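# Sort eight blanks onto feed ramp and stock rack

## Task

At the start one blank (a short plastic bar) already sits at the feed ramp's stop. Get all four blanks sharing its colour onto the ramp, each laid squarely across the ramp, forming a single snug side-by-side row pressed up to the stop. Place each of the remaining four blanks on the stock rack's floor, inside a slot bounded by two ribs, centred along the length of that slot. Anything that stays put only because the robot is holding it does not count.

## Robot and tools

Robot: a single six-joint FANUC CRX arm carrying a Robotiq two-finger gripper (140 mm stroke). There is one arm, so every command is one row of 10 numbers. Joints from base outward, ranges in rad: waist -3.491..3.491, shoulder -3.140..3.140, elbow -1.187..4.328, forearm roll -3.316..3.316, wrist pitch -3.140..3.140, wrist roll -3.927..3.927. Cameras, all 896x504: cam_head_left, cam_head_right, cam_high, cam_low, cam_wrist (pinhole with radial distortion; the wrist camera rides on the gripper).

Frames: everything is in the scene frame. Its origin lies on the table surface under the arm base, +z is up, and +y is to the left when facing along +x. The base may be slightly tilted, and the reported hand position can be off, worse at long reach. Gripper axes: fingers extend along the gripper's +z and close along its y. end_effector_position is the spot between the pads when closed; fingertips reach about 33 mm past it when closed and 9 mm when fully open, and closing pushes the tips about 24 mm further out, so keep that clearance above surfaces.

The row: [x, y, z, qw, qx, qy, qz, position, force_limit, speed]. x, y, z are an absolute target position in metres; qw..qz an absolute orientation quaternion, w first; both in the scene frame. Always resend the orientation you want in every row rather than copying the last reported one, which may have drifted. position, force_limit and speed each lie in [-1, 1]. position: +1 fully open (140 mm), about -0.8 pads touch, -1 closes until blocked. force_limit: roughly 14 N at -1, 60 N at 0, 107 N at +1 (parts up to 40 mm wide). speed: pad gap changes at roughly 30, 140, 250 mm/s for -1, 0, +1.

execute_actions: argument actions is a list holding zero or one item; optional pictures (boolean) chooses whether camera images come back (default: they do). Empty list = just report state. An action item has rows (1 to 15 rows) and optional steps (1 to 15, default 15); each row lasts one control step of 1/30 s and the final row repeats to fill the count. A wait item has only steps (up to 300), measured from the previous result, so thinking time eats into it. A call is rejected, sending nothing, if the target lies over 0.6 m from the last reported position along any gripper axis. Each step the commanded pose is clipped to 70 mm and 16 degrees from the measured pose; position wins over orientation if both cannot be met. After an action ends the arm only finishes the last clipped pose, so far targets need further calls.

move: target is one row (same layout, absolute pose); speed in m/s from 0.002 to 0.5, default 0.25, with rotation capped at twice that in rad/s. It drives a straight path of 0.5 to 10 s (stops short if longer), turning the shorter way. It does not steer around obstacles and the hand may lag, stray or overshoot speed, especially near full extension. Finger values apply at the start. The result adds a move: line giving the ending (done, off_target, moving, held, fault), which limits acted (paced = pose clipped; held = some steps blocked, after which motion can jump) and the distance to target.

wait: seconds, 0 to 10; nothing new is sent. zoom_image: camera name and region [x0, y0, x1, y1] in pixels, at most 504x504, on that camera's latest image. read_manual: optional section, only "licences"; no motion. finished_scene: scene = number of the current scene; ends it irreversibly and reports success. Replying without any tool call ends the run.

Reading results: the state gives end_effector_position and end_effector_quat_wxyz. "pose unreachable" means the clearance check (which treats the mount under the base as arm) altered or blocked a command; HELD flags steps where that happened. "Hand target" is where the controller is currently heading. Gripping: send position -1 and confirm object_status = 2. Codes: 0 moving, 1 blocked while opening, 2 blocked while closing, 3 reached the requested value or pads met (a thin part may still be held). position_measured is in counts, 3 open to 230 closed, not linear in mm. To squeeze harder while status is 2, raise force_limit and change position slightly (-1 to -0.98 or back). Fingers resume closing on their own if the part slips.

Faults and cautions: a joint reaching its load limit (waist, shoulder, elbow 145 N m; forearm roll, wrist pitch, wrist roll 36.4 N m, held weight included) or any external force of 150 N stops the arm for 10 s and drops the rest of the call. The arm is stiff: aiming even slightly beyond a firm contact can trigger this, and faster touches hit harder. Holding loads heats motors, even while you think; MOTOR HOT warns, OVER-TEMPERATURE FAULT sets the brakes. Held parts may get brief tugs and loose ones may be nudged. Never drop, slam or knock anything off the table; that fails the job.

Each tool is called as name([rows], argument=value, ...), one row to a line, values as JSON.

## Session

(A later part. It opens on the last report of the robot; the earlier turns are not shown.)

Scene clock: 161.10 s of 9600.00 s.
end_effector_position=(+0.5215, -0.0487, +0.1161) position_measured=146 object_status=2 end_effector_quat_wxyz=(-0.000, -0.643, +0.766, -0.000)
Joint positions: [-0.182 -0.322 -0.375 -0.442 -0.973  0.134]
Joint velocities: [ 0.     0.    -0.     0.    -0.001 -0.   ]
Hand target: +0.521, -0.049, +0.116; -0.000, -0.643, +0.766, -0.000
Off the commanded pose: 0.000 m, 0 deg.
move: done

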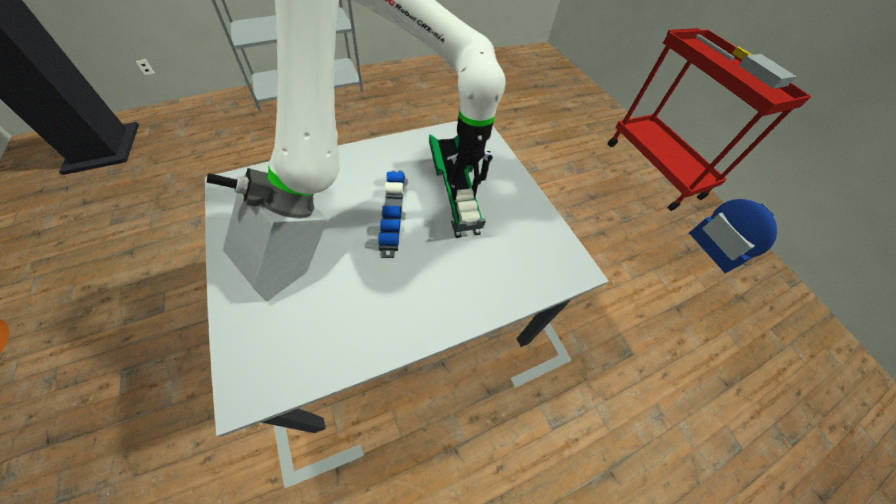

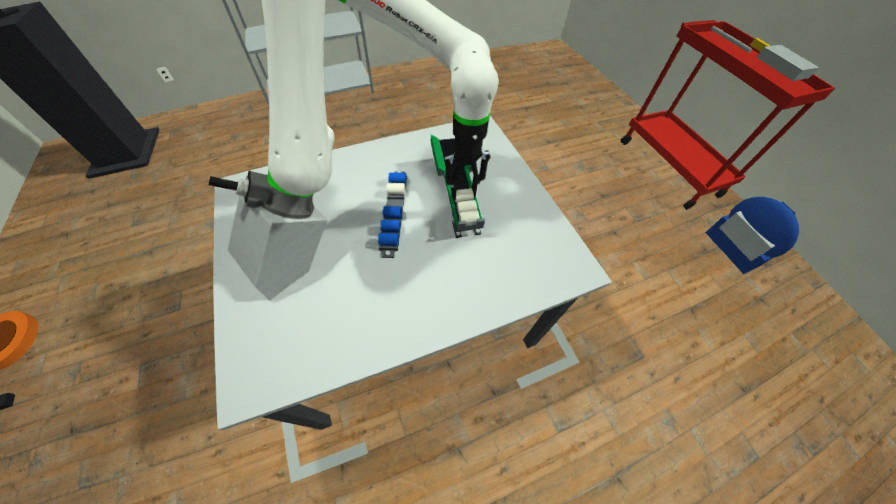

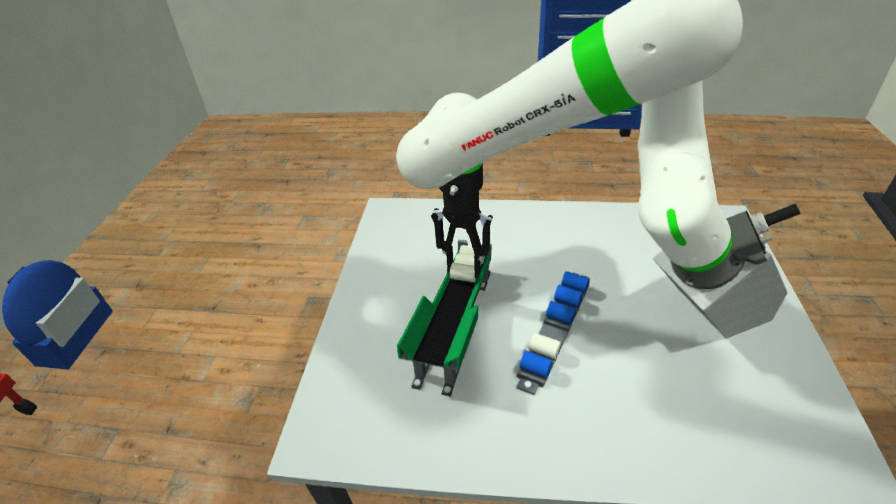

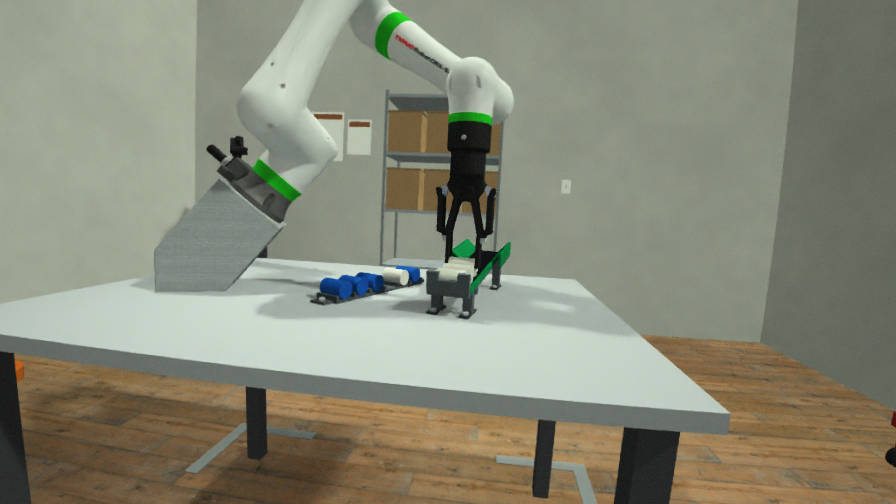

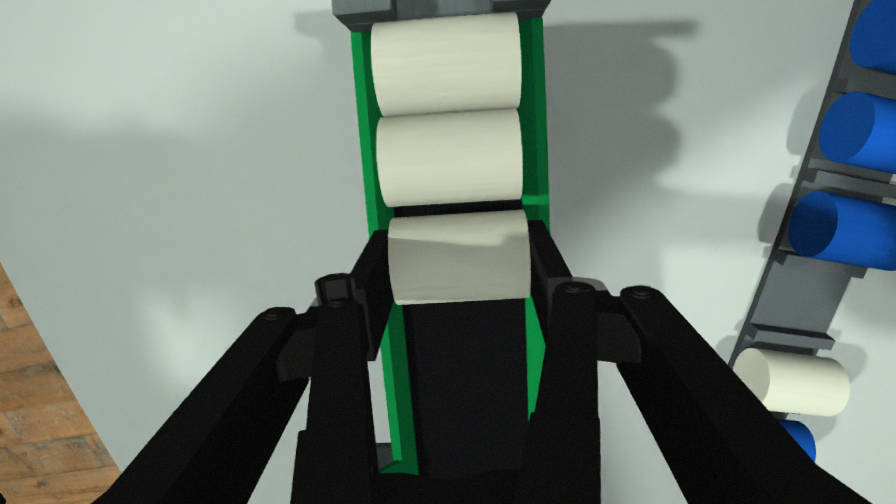

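move(target=[0.5216,-0.050,0.1115,0,0.643,-0.766,0,-1,0.3,-0.5], speed=0.01)

move(target=[0.5216,-0.050,0.1115,0,0.643,-0.766,0,0.2,0.3,-0.9], speed=0.01)

move(target=[0.5216,-0.050,0.155,0,0.643,-0.766,0,0.2,0.3,-0.9], speed=0.1)

move(target=[0.41,-0.09,0.155,0,0.643,-0.766,0,0.2,0.3,-0.9], speed=0.2)

move(target=[0.3049,0.049,0.10,-0.2153,0.536,-0.8037,-0.1436,0.2,0.3,-0.9], speed=0.2)

move(target=[0.3250,0.0975,0.0508,-0.2153,0.536,-0.8037,-0.1436,0.2,0.3,-0.9], speed=0.07)

Scene clock: 170.53 s of 9600.00 s.
end_effector_position=(+0.5216, -0.0500, +0.1116) position_measured=146 object_status=2 end_effector_quat_wxyz=(+0.000, -0.643, +0.766, -0.000)
Joint positions: [-0.181 -0.313 -0.376 -0.445 -0.963  0.14 ]
Joint velocities: [ 0.     0.001 -0.001 -0.001  0.001 -0.   ]
Hand target: +0.522, -0.050, +0.112; -0.000, -0.643, +0.766, -0.000
Off the commanded pose: 0.000 m, 0 deg.
After step 90, 5.73 s passed at rest.
move: done

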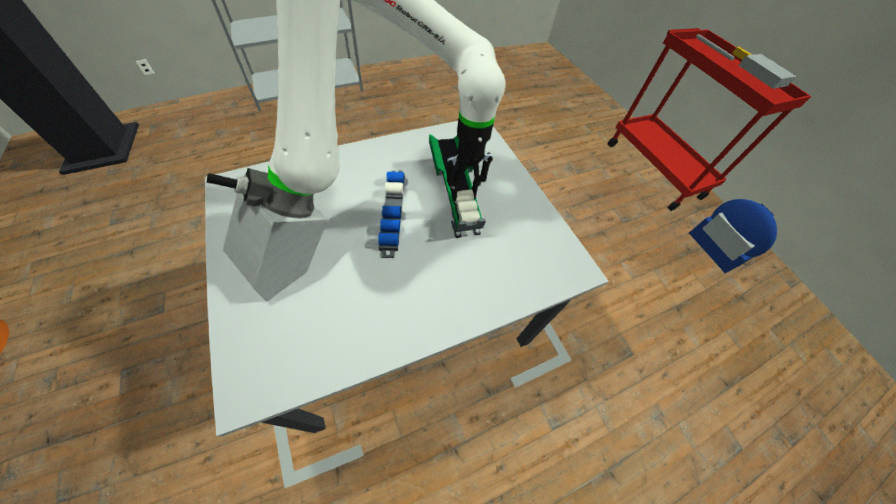

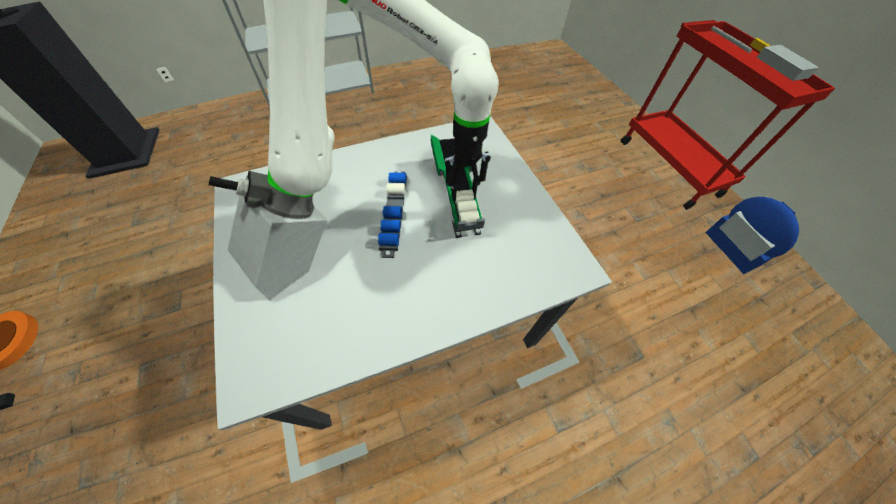

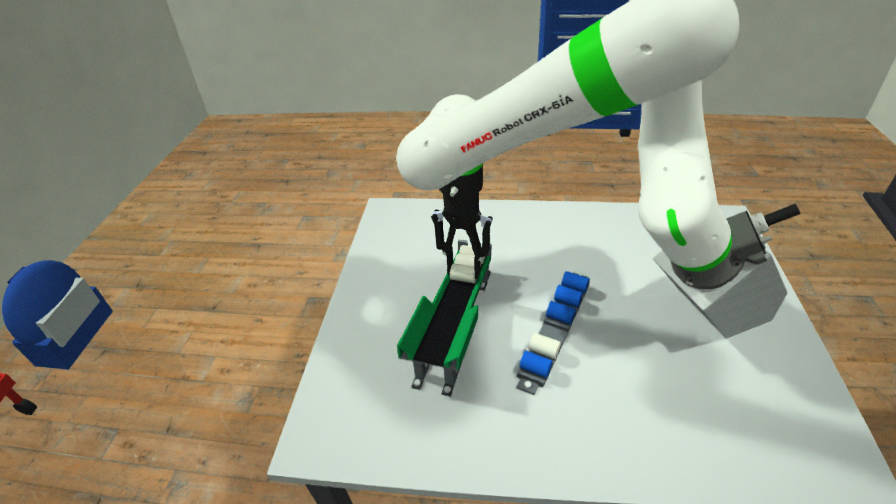

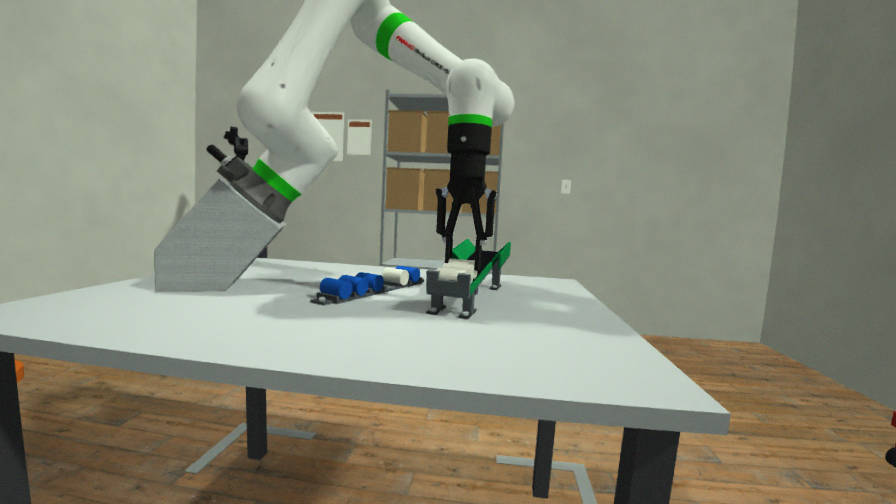

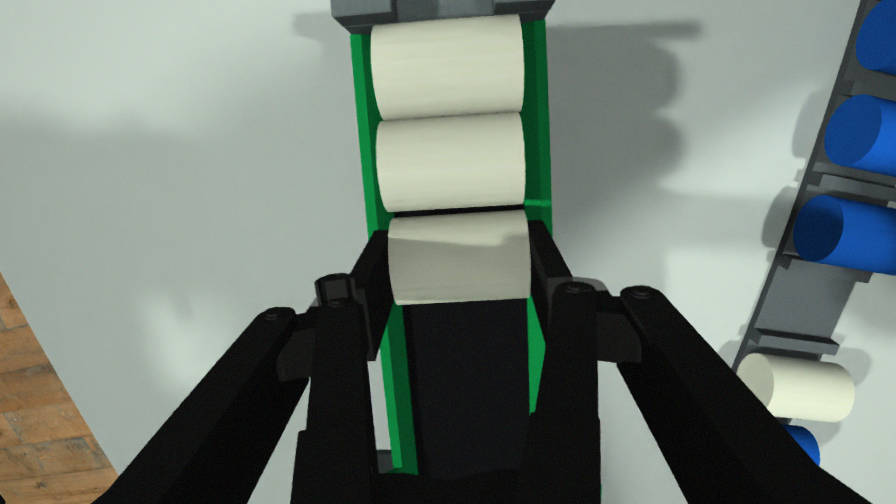

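Scene clock: 171.40 s of 9600.00 s.
end_effector_position=(+0.5216, -0.0500, +0.1115) position_measured=104 object_status=3 end_effector_quat_wxyz=(-0.000, -0.643, +0.766, +0.000)
Joint positions: [-0.181 -0.313 -0.376 -0.445 -0.962  0.14 ]
Joint velocities: [ 0.     0.    -0.     0.    -0.001  0.001]
Hand target: +0.522, -0.050, +0.112; -0.000, -0.643, +0.766, -0.000
Off the commanded pose: 0.000 m, 0 deg.
move: done

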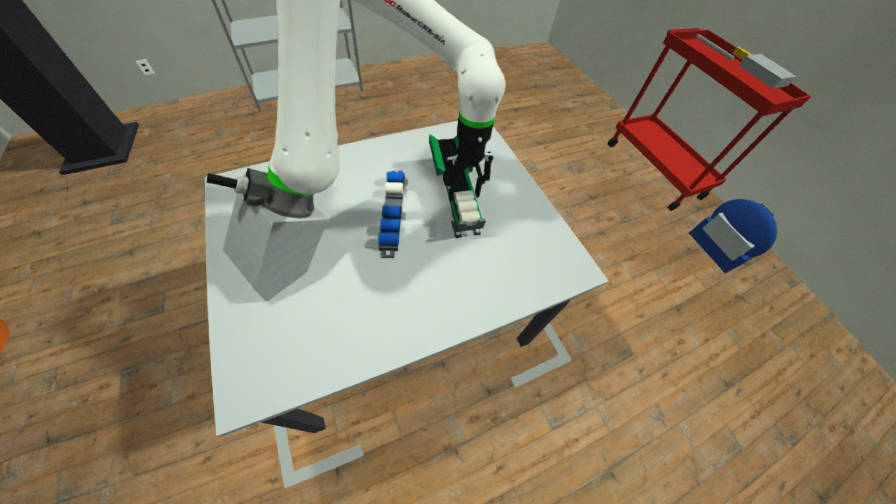

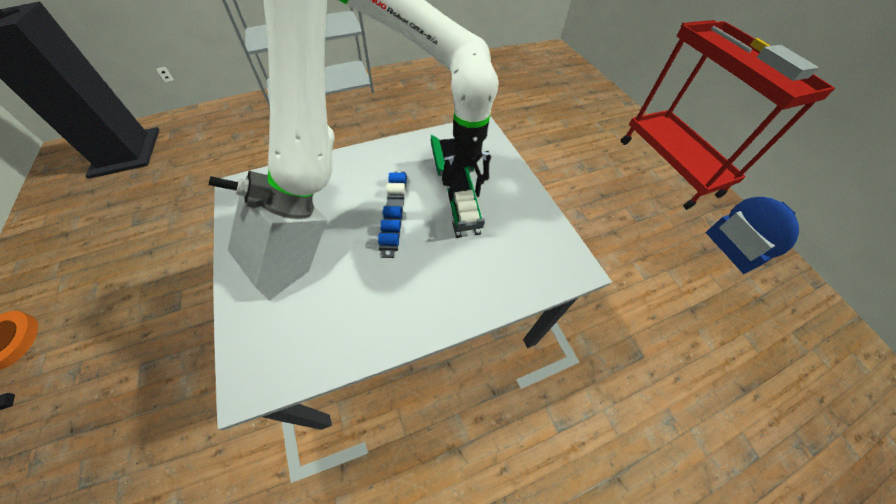

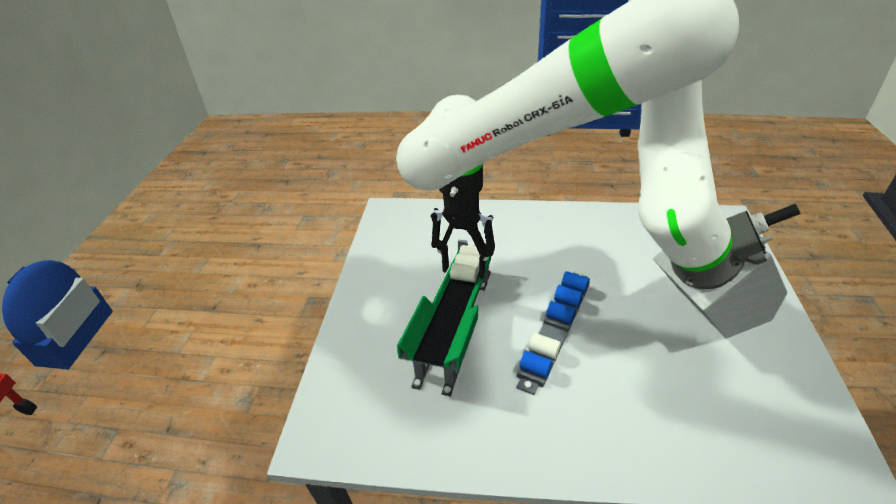

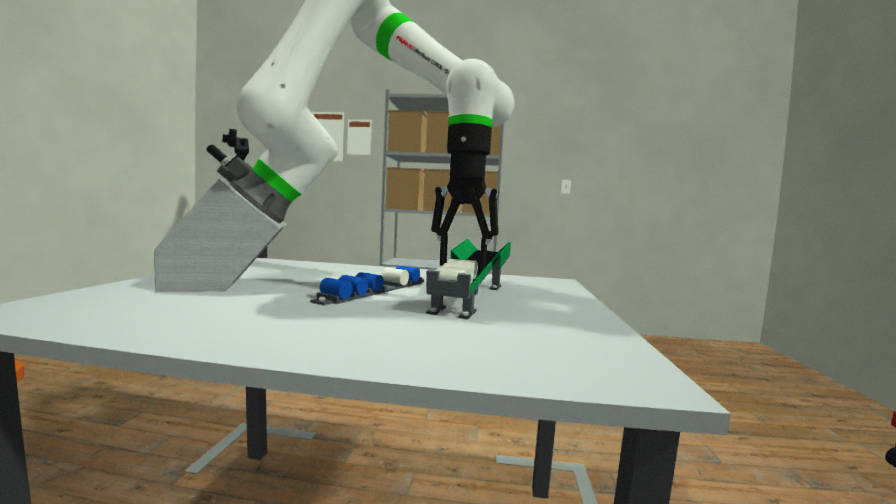

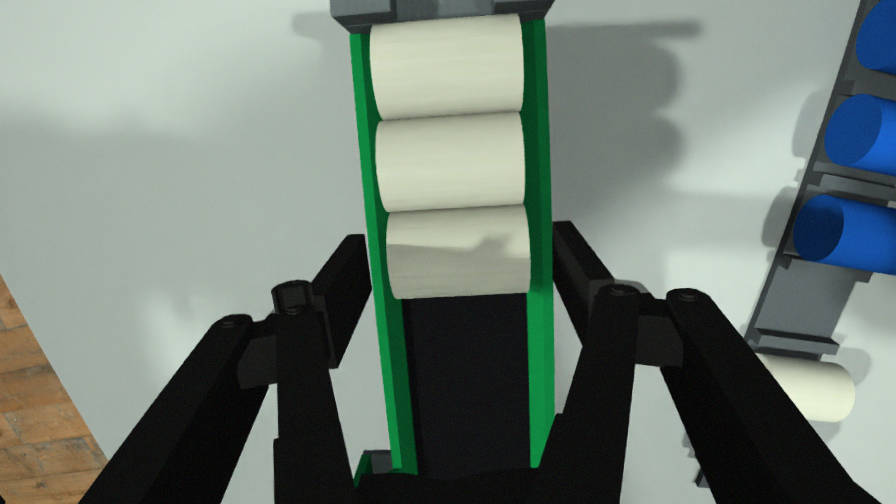

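Scene clock: 172.17 s of 9600.00 s.
end_effector_position=(+0.5218, -0.0501, +0.1549) position_measured=104 object_status=3 end_effector_quat_wxyz=(+0.000, -0.643, +0.766, +0.000)
Joint positions: [-0.237 -0.369 -0.334 -0.45  -1.075  0.15 ]
Joint velocities: [-0.001  0.     0.001 -0.    -0.001 -0.001]
Hand target: +0.522, -0.050, +0.155; +0.000, -0.643, +0.766, +0.000
Off the commanded pose: 0.000 m, 0 deg.
move: done

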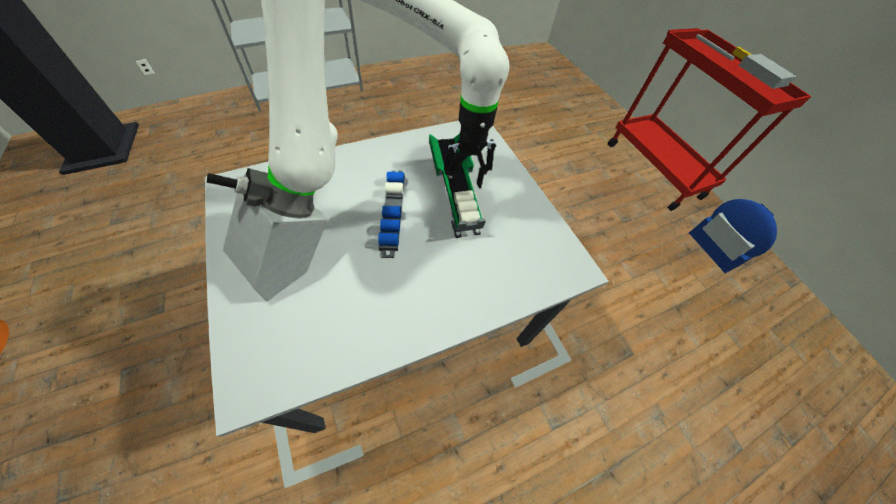

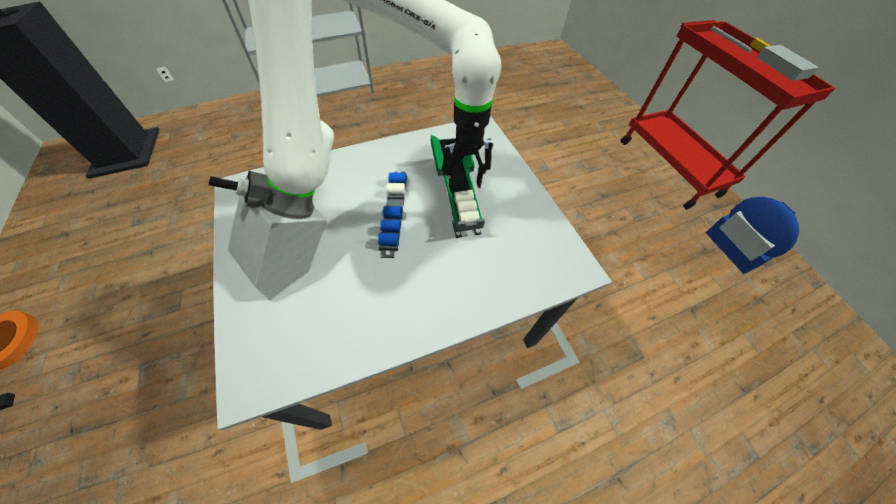

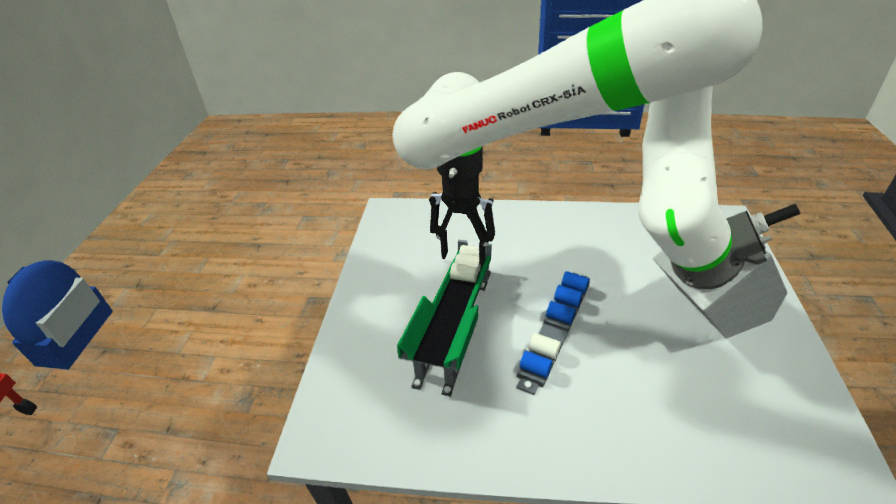

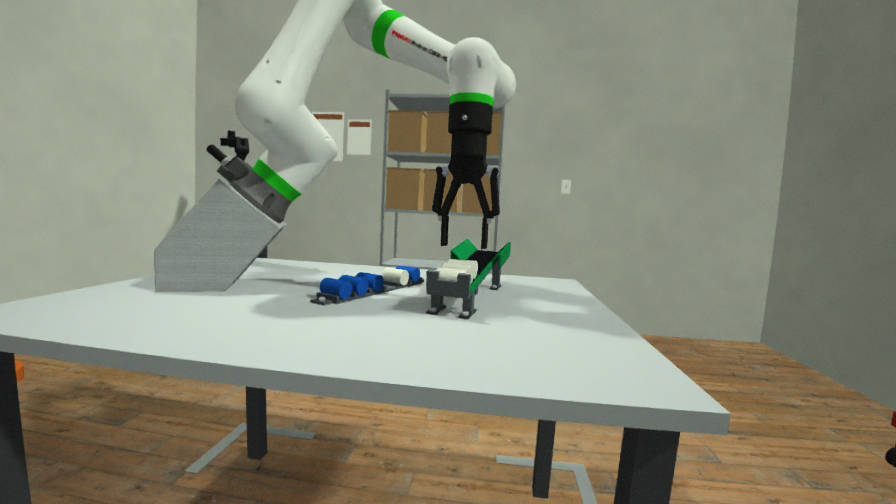

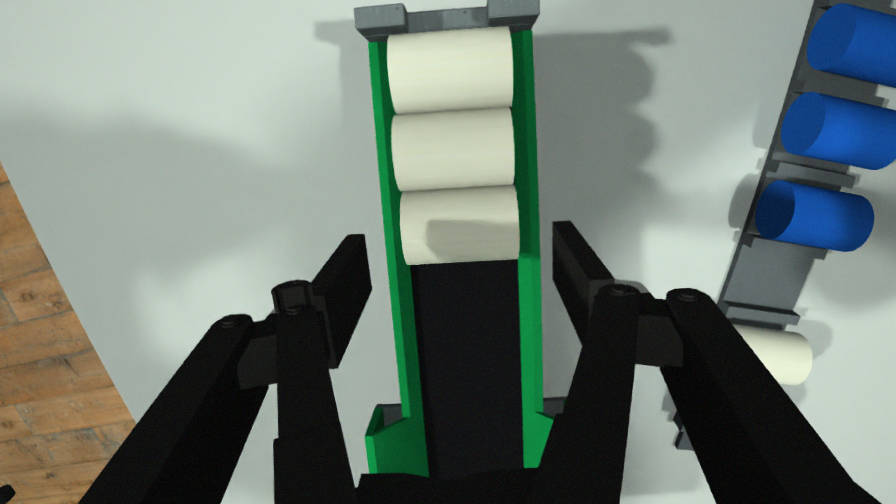

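Scene clock: 173.20 s of 9600.00 s.
end_effector_position=(+0.4102, -0.0901, +0.1555) position_measured=104 object_status=3 end_effector_quat_wxyz=(+0.001, -0.643, +0.766, -0.000)
Joint positions: [-0.489 -0.471 -0.535 -0.585 -1.114  0.45 ]
Joint velocities: [-0.001  0.003  0.001 -0.001 -0.     0.002]
Hand target: +0.410, -0.090, +0.155; +0.000, -0.643, +0.766, -0.000
Off the commanded pose: 0.001 m, 0 deg.
move: done

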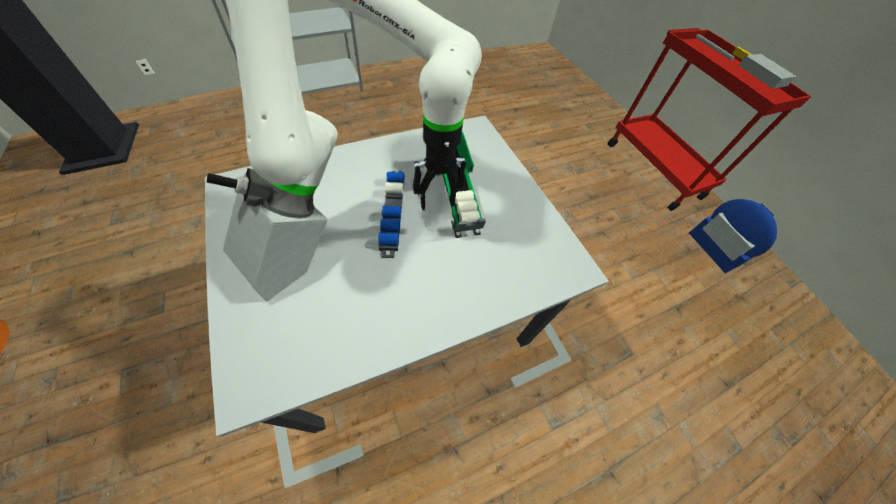

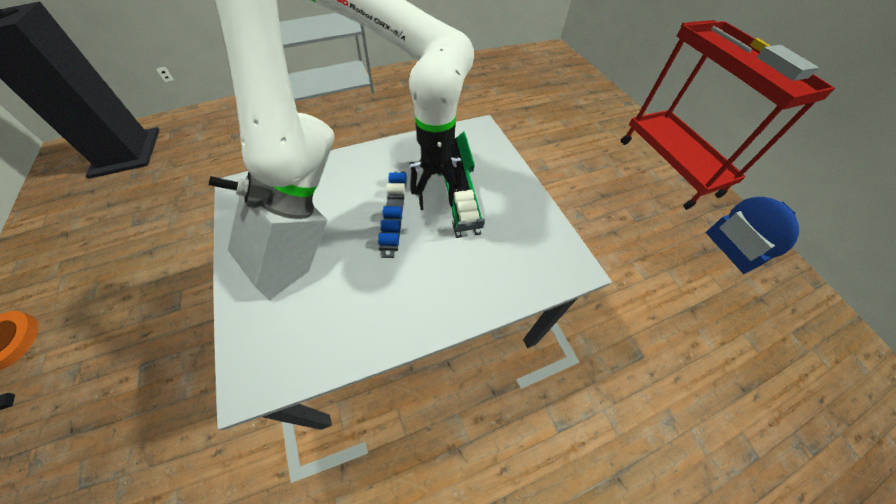

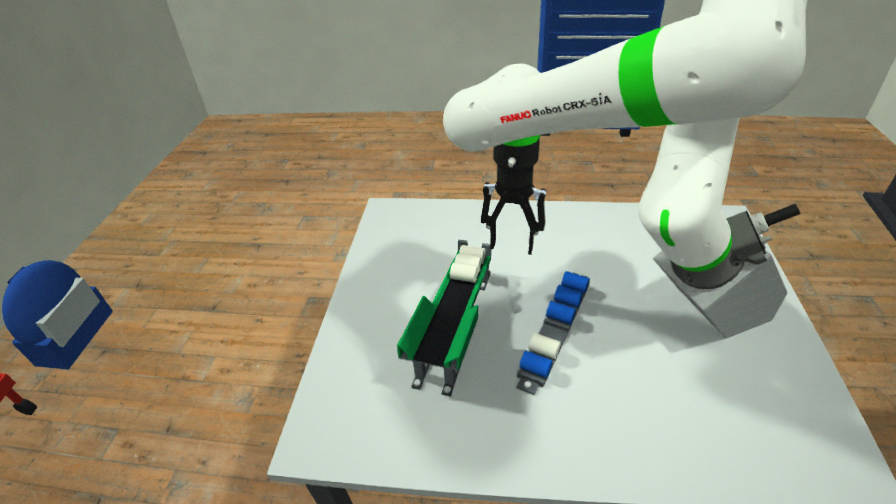

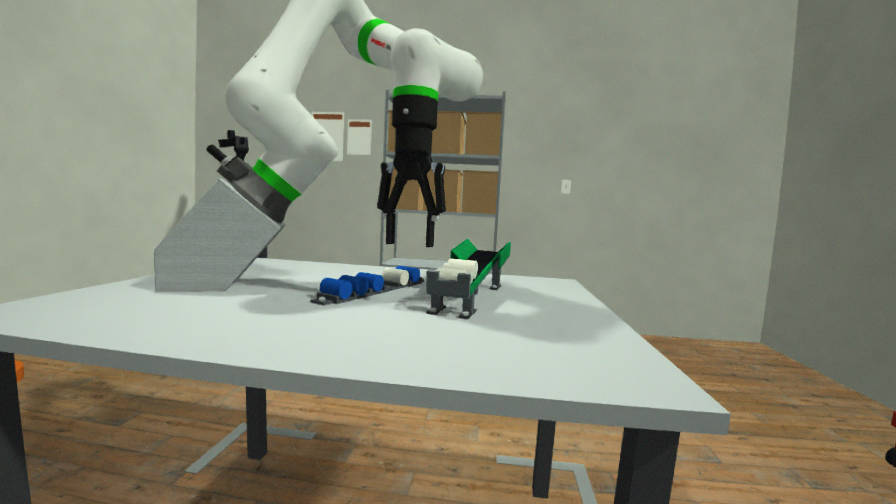

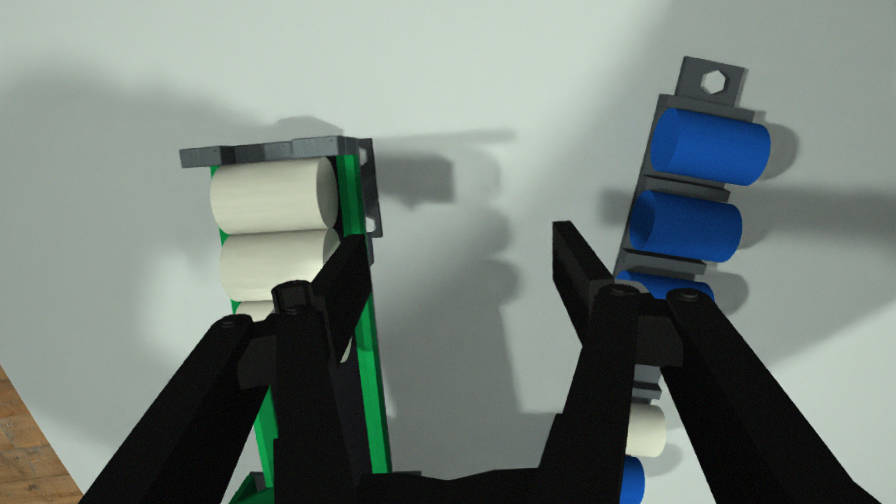

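Scene clock: 175.00 s of 9600.00 s.
end_effector_position=(+0.3053, +0.0491, +0.1012) position_measured=104 object_status=3 end_effector_quat_wxyz=(+0.216, -0.536, +0.804, +0.143)
Joint positions: [-0.89  -0.309 -0.811 -1.118 -1.451  0.997]
Joint velocities: [-0.     0.001  0.     0.     0.001  0.   ]
Hand target: +0.305, +0.049, +0.101; +0.216, -0.536, +0.804, +0.143
Off the commanded pose: 0.001 m, 0 deg.
move: done

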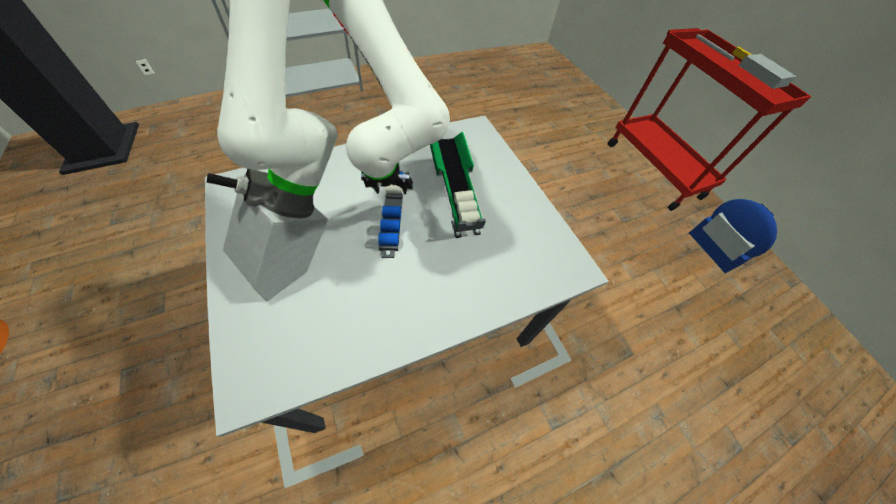

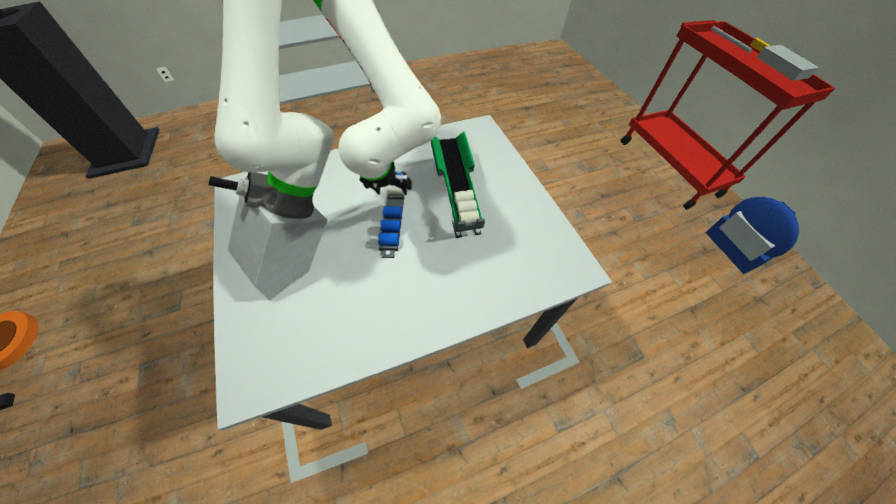

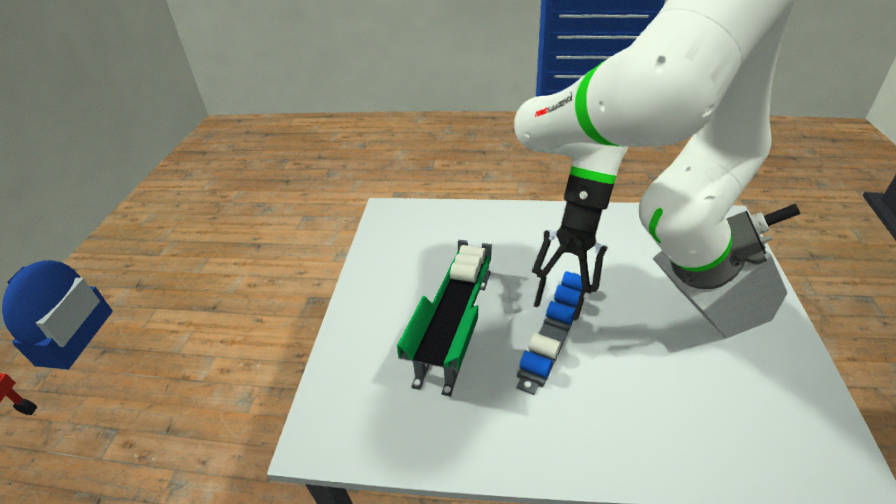

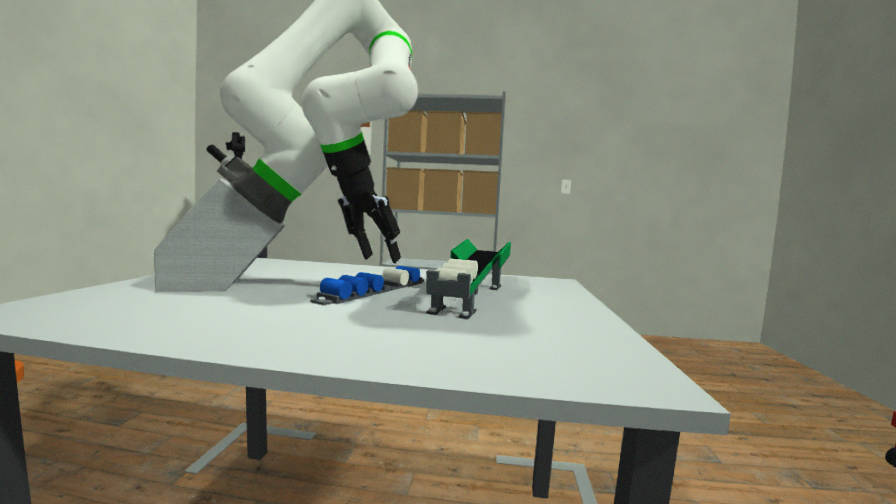

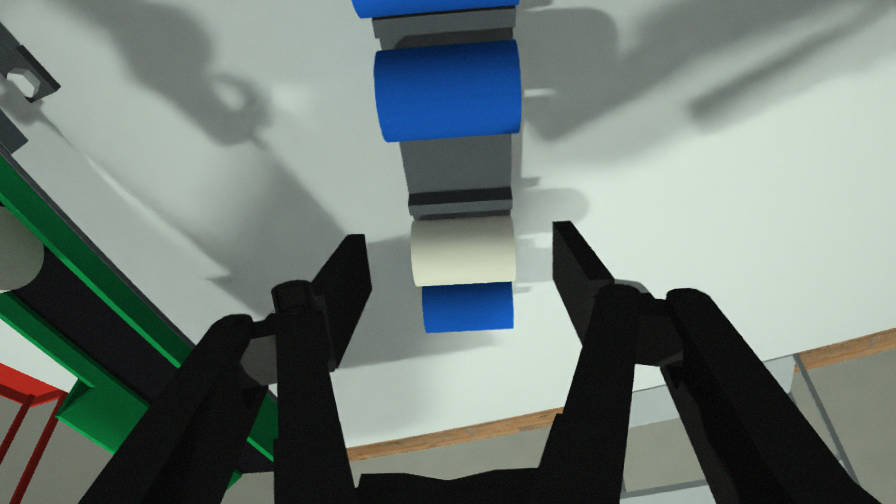

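Scene clock: 176.37 s of 9600.00 s.
end_effector_position=(+0.3245, +0.0975, +0.0509) position_measured=104 object_status=3 end_effector_quat_wxyz=(+0.215, -0.536, +0.804, +0.144)
Joint positions: [-0.585 -0.351 -0.864 -1.242 -1.2    0.903]
Joint velocities: [ 0.001 -0.     0.    -0.     0.001 -0.   ]
Hand target: +0.324, +0.098, +0.051; +0.215, -0.536, +0.804, +0.144
Off the commanded pose: 0.001 m, 0 deg.
move: done

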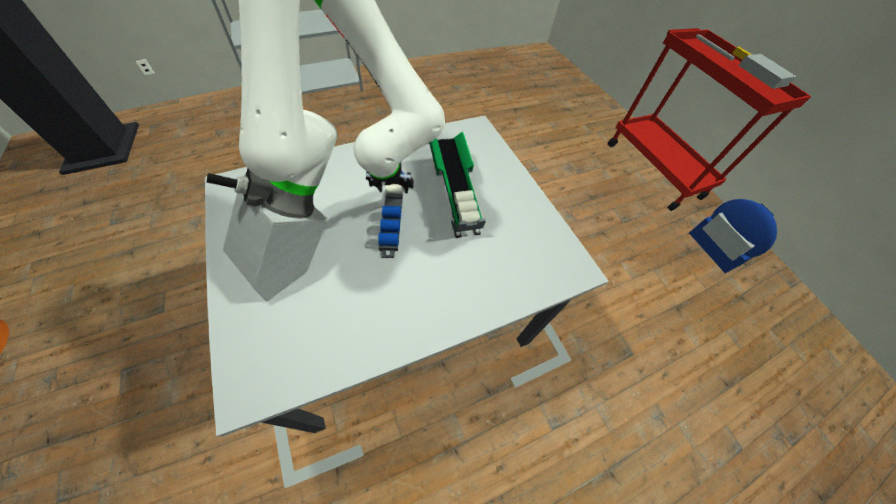

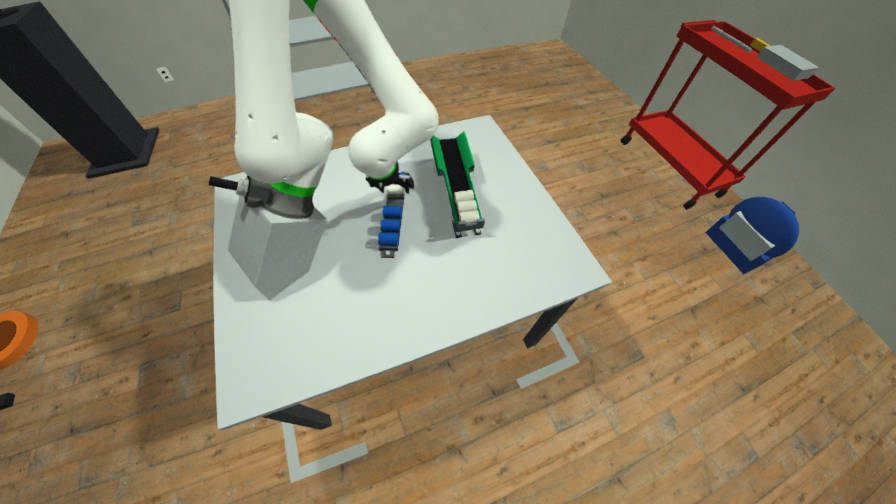

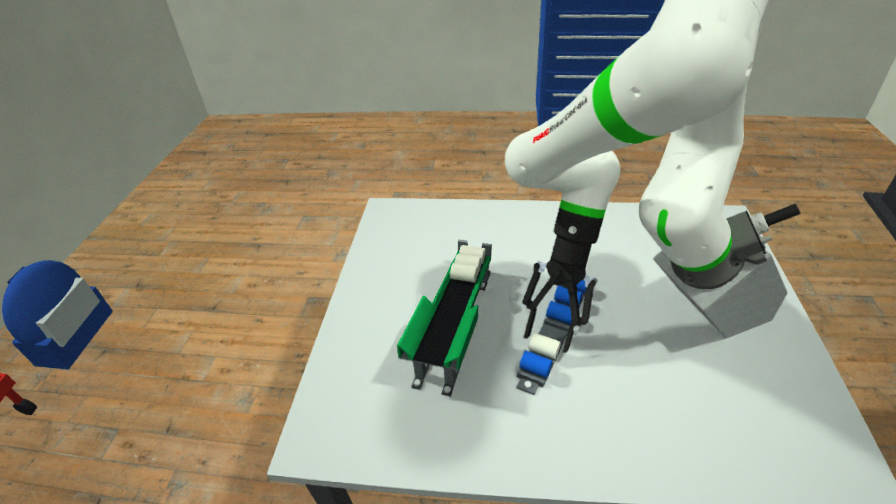

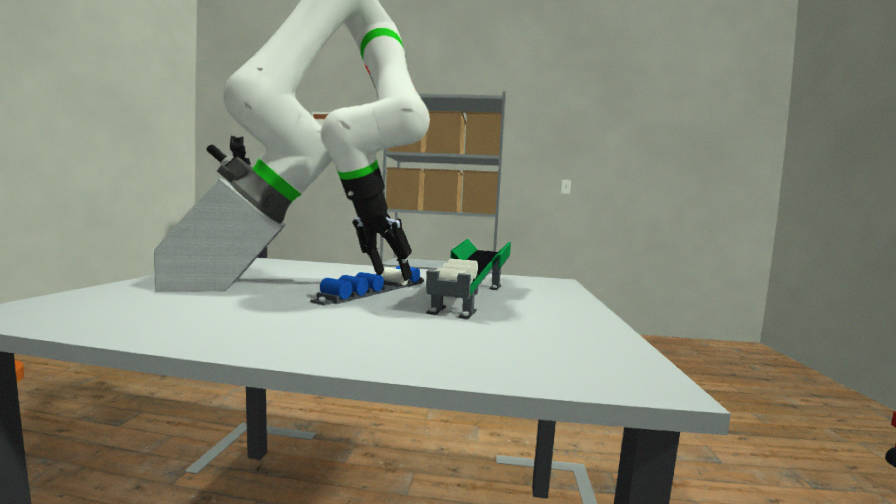

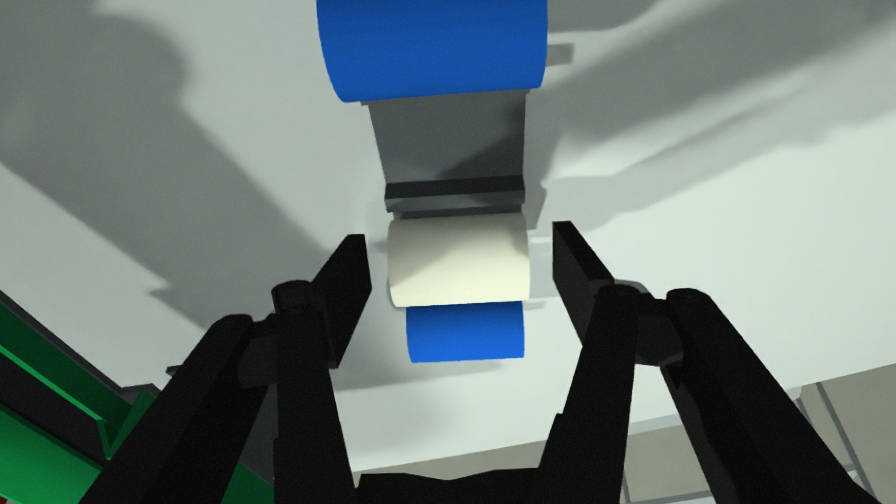

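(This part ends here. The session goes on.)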